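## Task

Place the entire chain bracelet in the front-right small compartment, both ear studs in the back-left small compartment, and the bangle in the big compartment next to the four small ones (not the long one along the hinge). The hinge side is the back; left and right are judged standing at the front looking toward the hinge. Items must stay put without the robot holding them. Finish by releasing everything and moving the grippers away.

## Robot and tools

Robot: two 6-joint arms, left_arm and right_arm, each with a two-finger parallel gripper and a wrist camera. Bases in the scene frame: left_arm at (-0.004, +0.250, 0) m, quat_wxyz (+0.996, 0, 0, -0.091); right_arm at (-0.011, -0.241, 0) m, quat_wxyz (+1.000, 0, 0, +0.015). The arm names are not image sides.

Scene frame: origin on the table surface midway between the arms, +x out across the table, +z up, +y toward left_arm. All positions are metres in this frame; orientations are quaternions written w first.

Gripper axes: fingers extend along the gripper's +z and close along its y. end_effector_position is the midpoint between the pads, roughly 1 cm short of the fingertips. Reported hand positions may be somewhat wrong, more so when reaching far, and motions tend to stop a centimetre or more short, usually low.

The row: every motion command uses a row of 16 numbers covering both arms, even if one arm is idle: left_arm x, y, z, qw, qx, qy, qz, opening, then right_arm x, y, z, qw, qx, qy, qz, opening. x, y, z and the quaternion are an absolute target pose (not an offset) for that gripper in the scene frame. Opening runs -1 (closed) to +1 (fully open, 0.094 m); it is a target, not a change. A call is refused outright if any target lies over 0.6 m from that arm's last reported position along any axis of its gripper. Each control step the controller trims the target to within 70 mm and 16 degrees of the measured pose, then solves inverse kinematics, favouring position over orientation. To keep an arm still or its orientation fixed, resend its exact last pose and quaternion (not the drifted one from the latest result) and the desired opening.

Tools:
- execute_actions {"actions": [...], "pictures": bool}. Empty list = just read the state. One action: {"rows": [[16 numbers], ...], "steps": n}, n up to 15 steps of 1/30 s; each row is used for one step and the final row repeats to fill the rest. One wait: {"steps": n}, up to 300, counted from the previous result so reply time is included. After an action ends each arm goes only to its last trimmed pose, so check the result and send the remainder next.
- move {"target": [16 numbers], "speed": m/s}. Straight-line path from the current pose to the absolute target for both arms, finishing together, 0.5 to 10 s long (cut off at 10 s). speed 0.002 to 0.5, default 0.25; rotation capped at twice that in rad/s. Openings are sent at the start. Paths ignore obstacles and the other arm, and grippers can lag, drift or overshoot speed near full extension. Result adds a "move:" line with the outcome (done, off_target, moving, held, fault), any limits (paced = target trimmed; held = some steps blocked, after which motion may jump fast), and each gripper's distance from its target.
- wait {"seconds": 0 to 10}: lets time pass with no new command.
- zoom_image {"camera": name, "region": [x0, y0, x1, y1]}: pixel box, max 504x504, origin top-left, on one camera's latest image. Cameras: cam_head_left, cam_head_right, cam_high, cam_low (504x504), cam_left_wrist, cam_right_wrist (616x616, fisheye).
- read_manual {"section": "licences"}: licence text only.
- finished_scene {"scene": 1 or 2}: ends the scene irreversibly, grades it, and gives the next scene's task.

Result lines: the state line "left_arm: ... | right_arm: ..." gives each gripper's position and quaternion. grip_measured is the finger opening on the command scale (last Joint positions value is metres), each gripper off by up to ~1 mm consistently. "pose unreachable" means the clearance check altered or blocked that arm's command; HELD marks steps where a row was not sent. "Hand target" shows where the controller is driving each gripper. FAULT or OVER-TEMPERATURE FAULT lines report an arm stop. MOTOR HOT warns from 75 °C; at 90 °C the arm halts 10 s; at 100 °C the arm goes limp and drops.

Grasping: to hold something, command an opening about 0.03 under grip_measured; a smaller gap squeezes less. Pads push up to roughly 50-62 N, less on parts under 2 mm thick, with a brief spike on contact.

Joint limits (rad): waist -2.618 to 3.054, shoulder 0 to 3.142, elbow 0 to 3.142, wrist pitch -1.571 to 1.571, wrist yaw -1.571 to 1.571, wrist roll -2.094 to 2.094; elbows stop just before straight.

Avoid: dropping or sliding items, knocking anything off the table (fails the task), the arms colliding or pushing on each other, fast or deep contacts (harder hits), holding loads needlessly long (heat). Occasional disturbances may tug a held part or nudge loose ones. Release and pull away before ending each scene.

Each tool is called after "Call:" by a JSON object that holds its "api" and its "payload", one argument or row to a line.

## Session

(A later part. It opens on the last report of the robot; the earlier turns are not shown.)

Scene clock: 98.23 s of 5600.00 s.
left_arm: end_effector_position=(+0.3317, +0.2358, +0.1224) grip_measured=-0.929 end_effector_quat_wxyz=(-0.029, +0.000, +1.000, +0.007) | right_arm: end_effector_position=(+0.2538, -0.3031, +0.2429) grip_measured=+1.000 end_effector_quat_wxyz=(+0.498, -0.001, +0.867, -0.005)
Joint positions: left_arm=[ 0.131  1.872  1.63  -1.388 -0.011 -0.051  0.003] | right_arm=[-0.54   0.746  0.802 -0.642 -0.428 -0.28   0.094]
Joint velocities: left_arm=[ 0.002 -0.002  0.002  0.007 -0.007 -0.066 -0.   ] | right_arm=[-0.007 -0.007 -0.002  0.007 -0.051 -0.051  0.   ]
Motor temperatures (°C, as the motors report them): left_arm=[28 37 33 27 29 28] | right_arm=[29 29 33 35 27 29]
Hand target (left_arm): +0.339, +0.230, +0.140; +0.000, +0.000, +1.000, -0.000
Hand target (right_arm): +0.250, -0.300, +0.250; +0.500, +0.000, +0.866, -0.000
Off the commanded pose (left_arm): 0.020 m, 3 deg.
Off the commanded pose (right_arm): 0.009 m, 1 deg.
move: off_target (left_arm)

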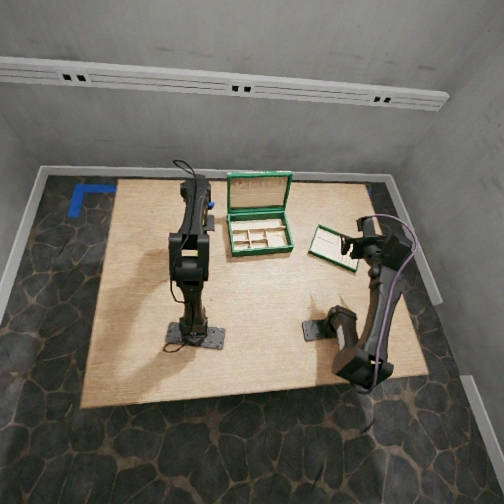

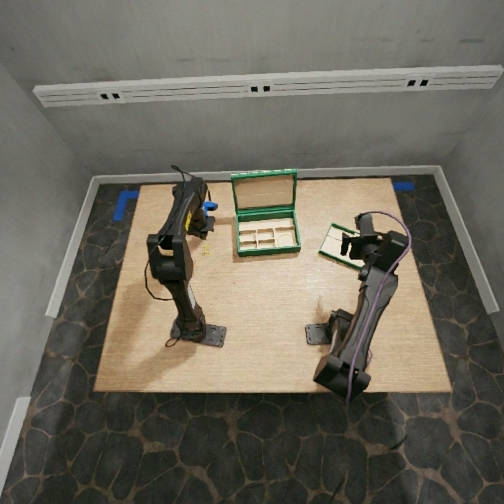

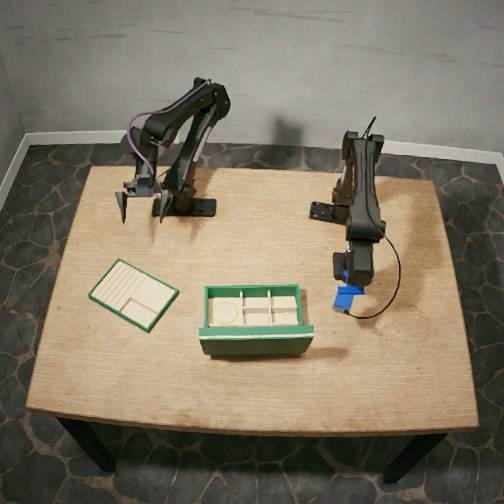

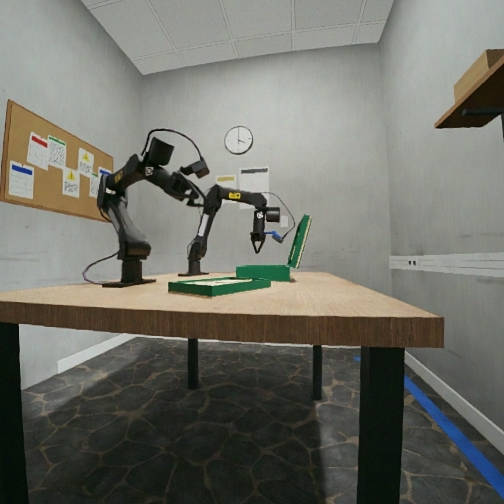

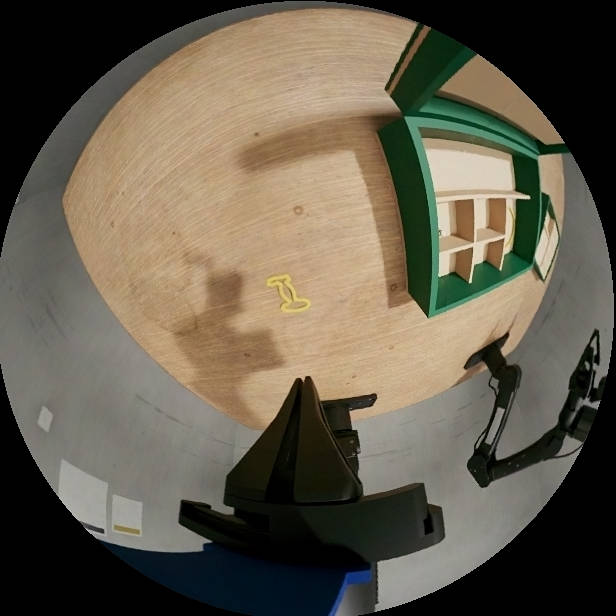

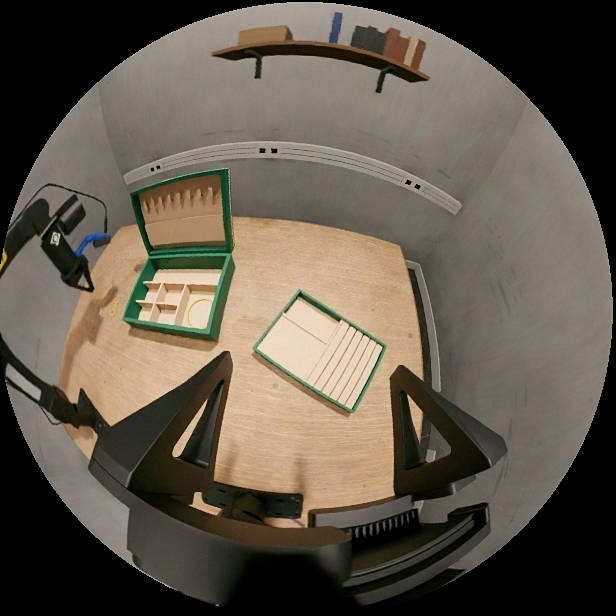

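Call:
{"api": "move", "payload": {
  "target": [0.34,0.252,0.04,0,0,1,0,-0.5,0.25,-0.3,0.25,0.5,0,0.866,0,1],
  "speed": 0.1
}}

Call:
{"api": "move", "payload": {
  "target": [0.34,0.252,0.002,0,0,1,0,-0.5,0.25,-0.3,0.25,0.5,0,0.866,0,1],
  "speed": 0.03
}}

Call:
{"api": "move", "payload": {
  "target": [0.34,0.252,0.002,0,0,1,0,-0.93,0.25,-0.3,0.25,0.5,0,0.866,0,1],
  "speed": 0.04
}}

Call:
{"api": "move", "payload": {
  "target": [0.34,0.25,0.1,0,0,1,0,-1,0.25,-0.3,0.25,0.5,0,0.866,0,1],
  "speed": 0.05
}}

Scene clock: 103.97 s of 5600.00 s.
left_arm: end_effector_position=(+0.3395, +0.2509, +0.0431) grip_measured=-0.501 end_effector_quat_wxyz=(-0.004, -0.001, +1.000, +0.006) | right_arm: end_effector_position=(+0.2538, -0.3031, +0.2429) grip_measured=+1.000 end_effector_quat_wxyz=(+0.498, -0.001, +0.867, -0.005)
Joint positions: left_arm=[ 0.176  1.9    1.349 -1.028 -0.011 -0.008  0.023] | right_arm=[-0.54   0.746  0.802 -0.642 -0.428 -0.28   0.094]
Joint velocities: left_arm=[-0.002 -0.002 -0.007 -0.007  0.037  0.037 -0.   ] | right_arm=[-0.012 -0.007 -0.002  0.022 -0.037 -0.066  0.   ]
Motor temperatures (°C, as the motors report them): left_arm=[28 37 34 27 29 28] | right_arm=[29 29 33 35 27 29]
Hand target (left_arm): +0.340, +0.252, +0.040; -0.000, -0.000, +1.000, +0.000
Hand target (right_arm): +0.250, -0.300, +0.250; +0.500, +0.000, +0.866, -0.000
Off the commanded pose (left_arm): 0.003 m, 1 deg.
Off the commanded pose (right_arm): 0.009 m, 1 deg.
After step 90, 1.30 s passed at rest.
move: done

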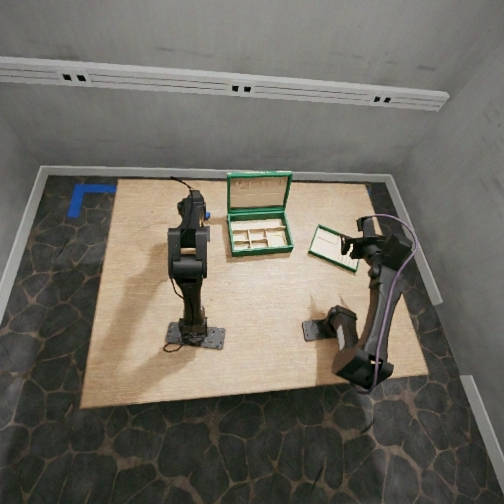

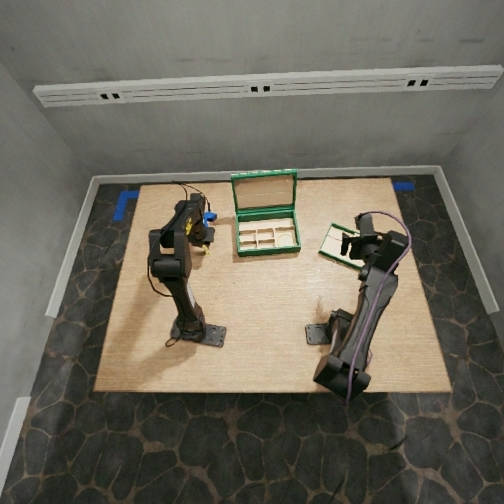

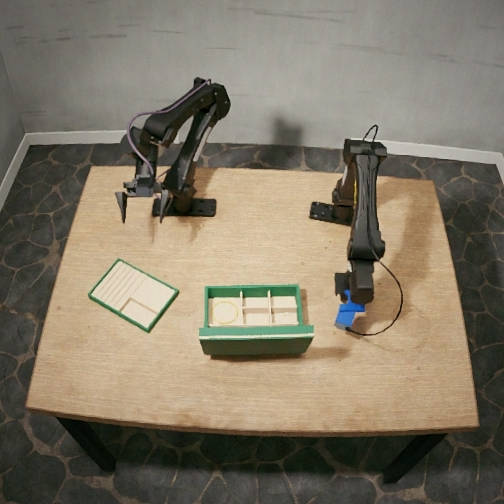

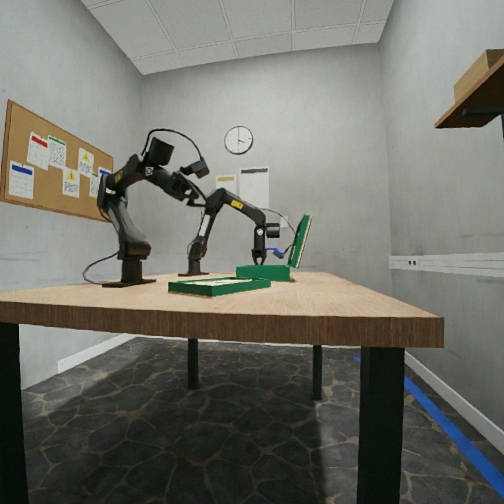

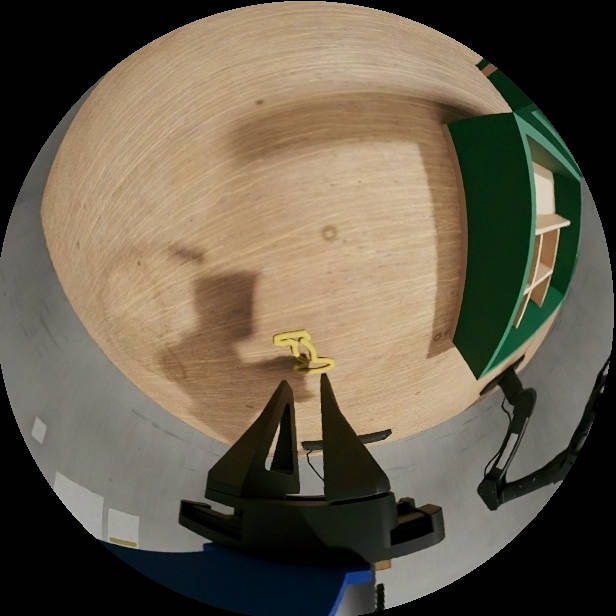

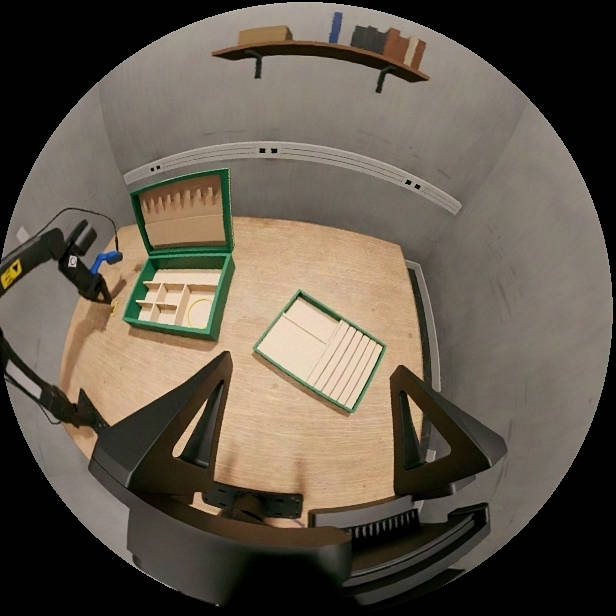

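Scene clock: 105.57 s of 5600.00 s.
left_arm: end_effector_position=(+0.3415, +0.2509, +0.0135) grip_measured=-0.501 end_effector_quat_wxyz=(+0.001, +0.000, +1.000, +0.006) | right_arm: end_effector_position=(+0.2538, -0.3031, +0.2429) grip_measured=+1.000 end_effector_quat_wxyz=(+0.498, -0.001, +0.867, -0.005)
Joint positions: left_arm=[ 0.176  1.938  1.278 -0.908 -0.011 -0.007  0.023] | right_arm=[-0.54   0.746  0.802 -0.642 -0.428 -0.28   0.094]
Joint velocities: left_arm=[-0.007  0.007 -0.002  0.007 -0.022 -0.051 -0.001] | right_arm=[-0.007  0.022 -0.007 -0.037  0.051 -0.051  0.   ]
Motor temperatures (°C, as the motors report them): left_arm=[28 37 33 27 29 28] | right_arm=[29 29 33 35 27 29]
Hand target (left_arm): +0.340, +0.252, +0.002; -0.000, -0.000, +1.000, +0.000
Hand target (right_arm): +0.250, -0.300, +0.250; +0.500, +0.000, +0.866, -0.000
Off the commanded pose (left_arm): 0.012 m, 1 deg.
Off the commanded pose (right_arm): 0.009 m, 1 deg.
move: off_target (left_arm)

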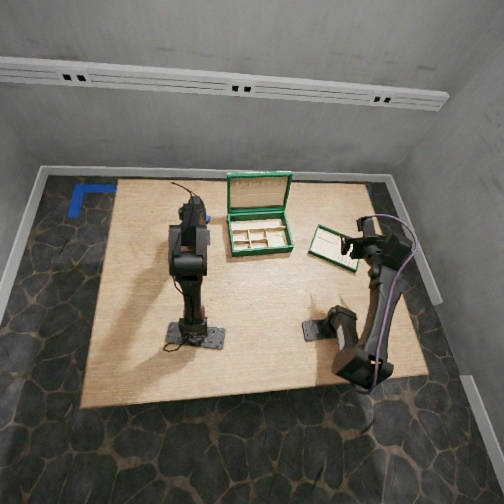

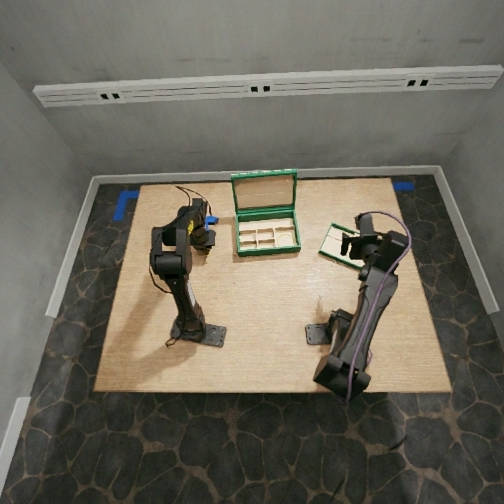

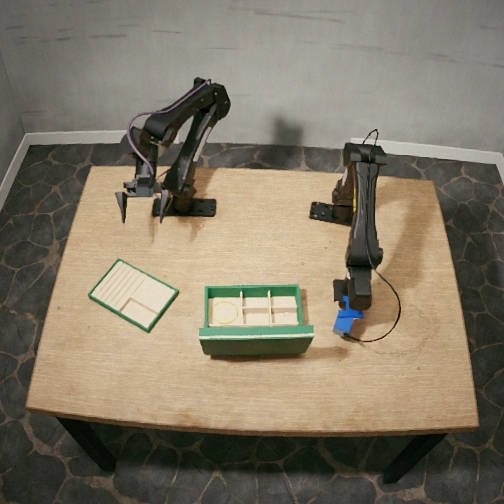

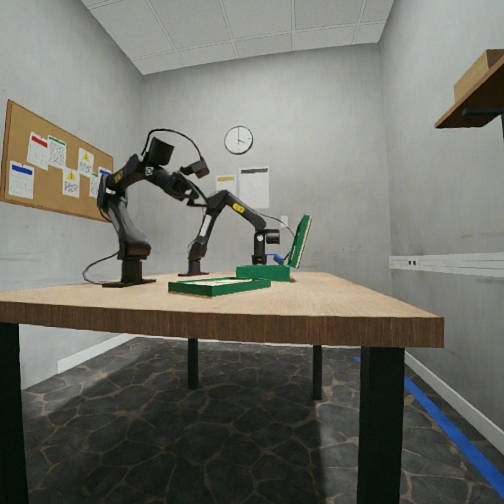

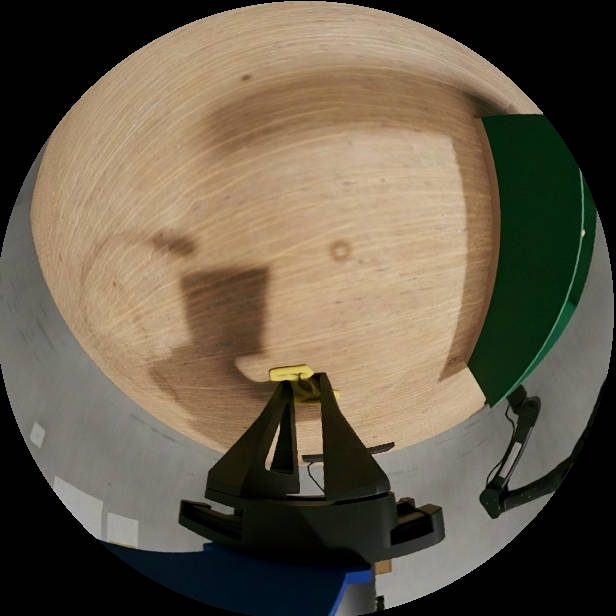

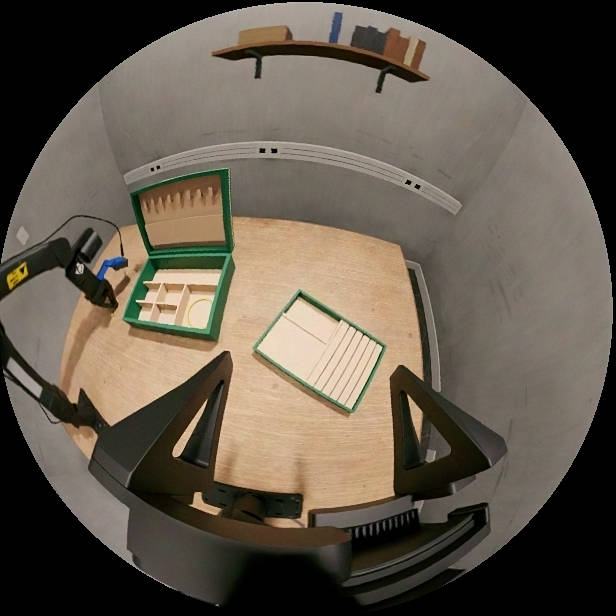

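Scene clock: 106.27 s of 5600.00 s.
left_arm: end_effector_position=(+0.3417, +0.2508, +0.0135) grip_measured=-0.896 end_effector_quat_wxyz=(+0.001, -0.000, +1.000, +0.005) | right_arm: end_effector_position=(+0.2538, -0.3031, +0.2429) grip_measured=+1.000 end_effector_quat_wxyz=(+0.498, -0.001, +0.867, -0.005)
Joint positions: left_arm=[ 0.176  1.938  1.278 -0.908 -0.011 -0.007  0.005] | right_arm=[-0.54   0.746  0.802 -0.642 -0.428 -0.28   0.094]
Joint velocities: left_arm=[-0.002 -0.012 -0.002  0.022 -0.022 -0.022  0.   ] | right_arm=[ 0.012 -0.002 -0.007  0.081  0.007 -0.007  0.   ]
Motor temperatures (°C, as the motors report them): left_arm=[28 37 33 27 29 28] | right_arm=[29 29 33 35 27 29]
Hand target (left_arm): +0.340, +0.252, +0.002; -0.000, -0.000, +1.000, +0.000
Hand target (right_arm): +0.250, -0.300, +0.250; +0.500, +0.000, +0.866, -0.000
Off the commanded pose (left_arm): 0.012 m, 1 deg.
Off the commanded pose (right_arm): 0.009 m, 1 deg.
move: off_target (left_arm)

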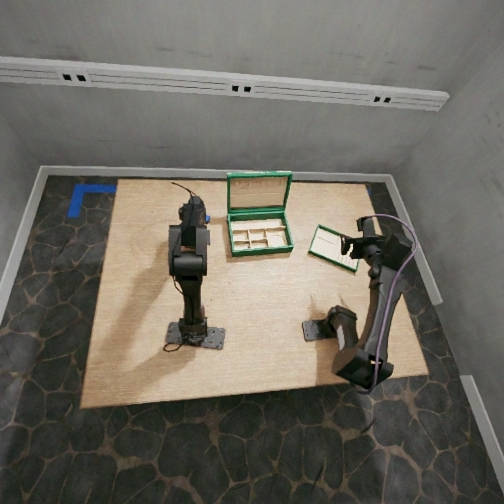

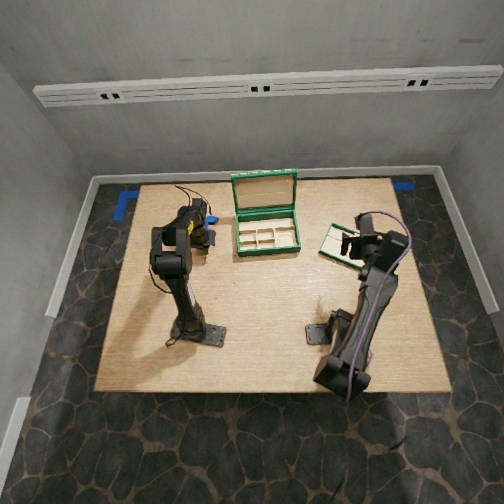

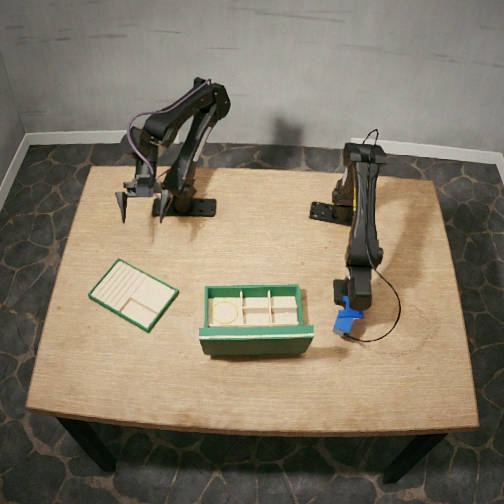

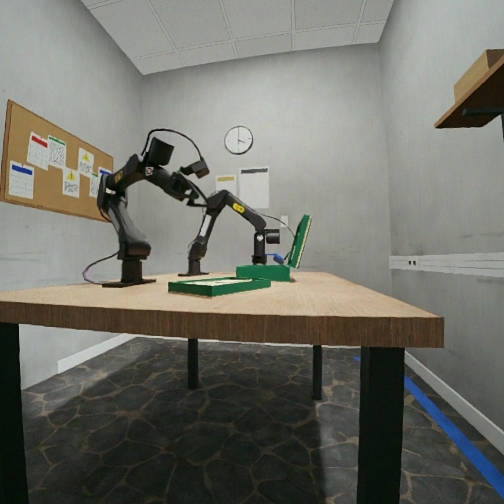

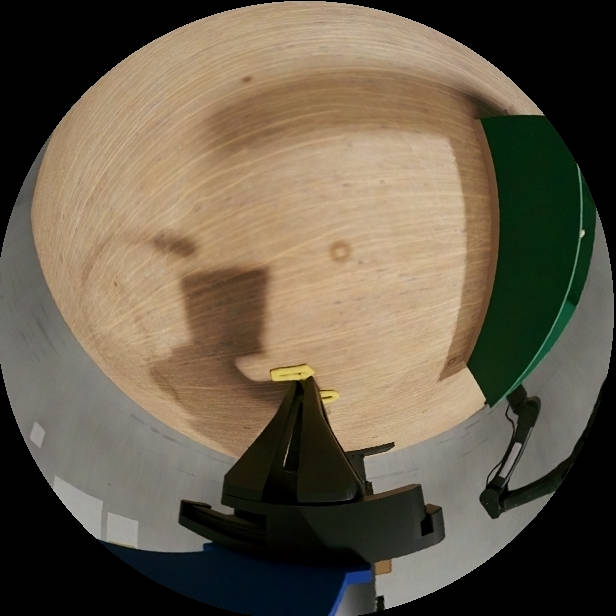

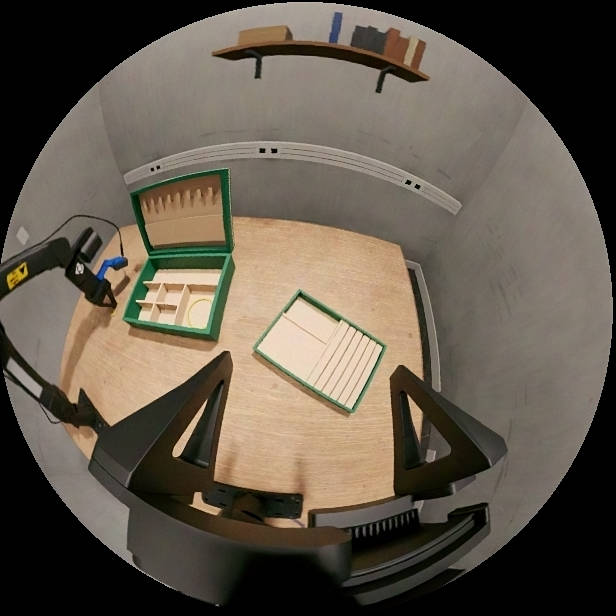

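Scene clock: 108.47 s of 5600.00 s.
left_arm: end_effector_position=(+0.3289, +0.2509, +0.0823) grip_measured=-0.993 end_effector_quat_wxyz=(-0.030, +0.000, +1.000, +0.006) | right_arm: end_effector_position=(+0.2538, -0.3031, +0.2429) grip_measured=+1.000 end_effector_quat_wxyz=(+0.498, -0.001, +0.867, -0.005)
Joint positions: left_arm=[ 0.176  1.874  1.473 -1.23  -0.011 -0.007  0.   ] | right_arm=[-0.54   0.746  0.802 -0.642 -0.428 -0.28   0.094]
Joint velocities: left_arm=[ 0.027  0.002  0.002 -0.051 -0.037  0.007 -0.001] | right_arm=[-0.007  0.007  0.007 -0.037  0.007 -0.051  0.   ]
Motor temperatures (°C, as the motors report them): left_arm=[28 37 34 27 29 28] | right_arm=[29 29 33 35 27 29]
Hand target (left_arm): +0.339, +0.250, +0.100; +0.000, +0.000, +1.000, +0.000
Hand target (right_arm): +0.250, -0.300, +0.250; +0.500, +0.000, +0.866, -0.000
Off the commanded pose (left_arm): 0.021 m, 3 deg.
Off the commanded pose (right_arm): 0.009 m, 1 deg.
move: off_target (left_arm)

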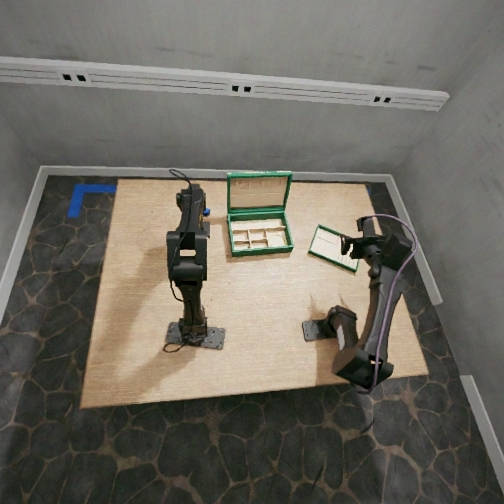

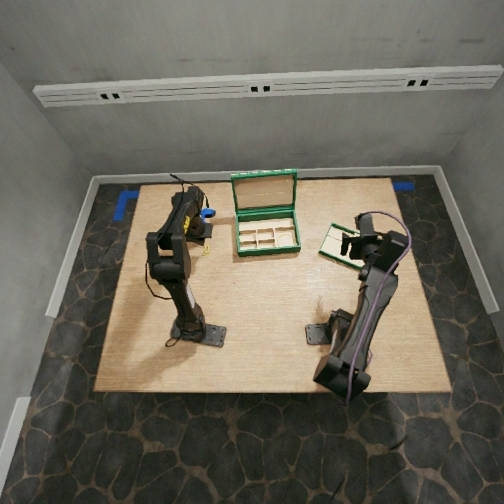

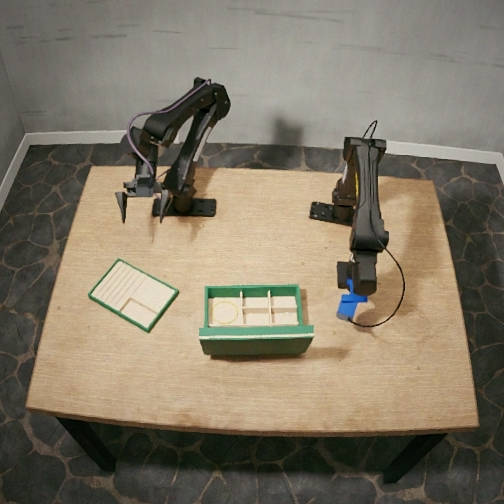

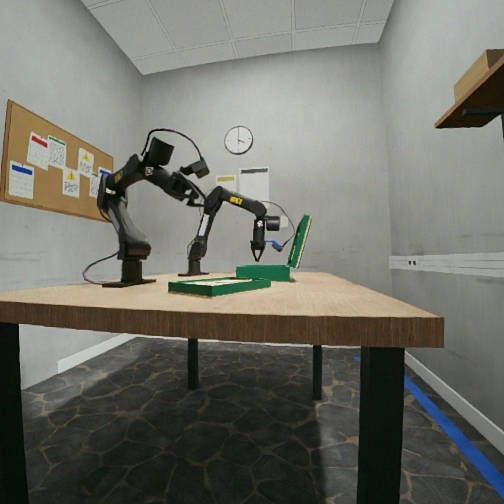

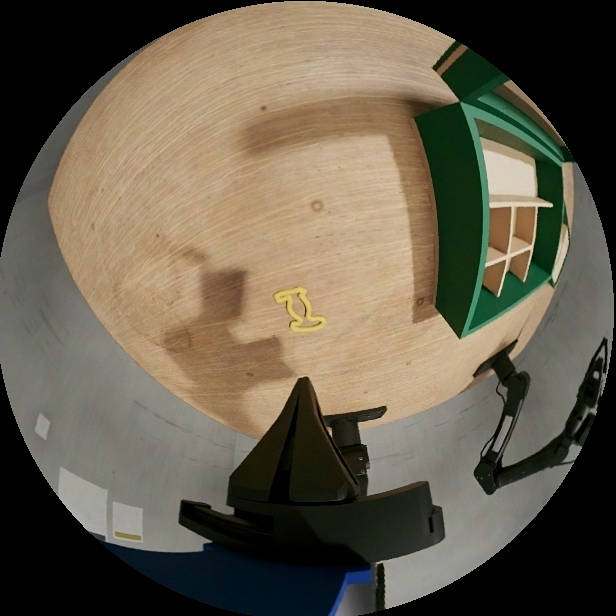

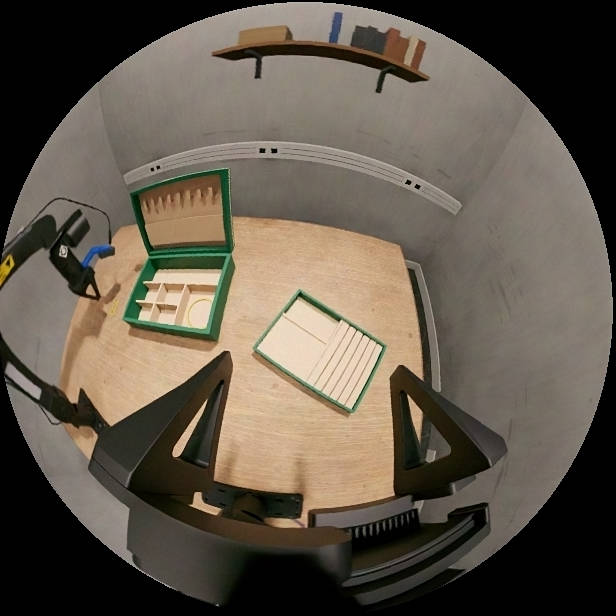

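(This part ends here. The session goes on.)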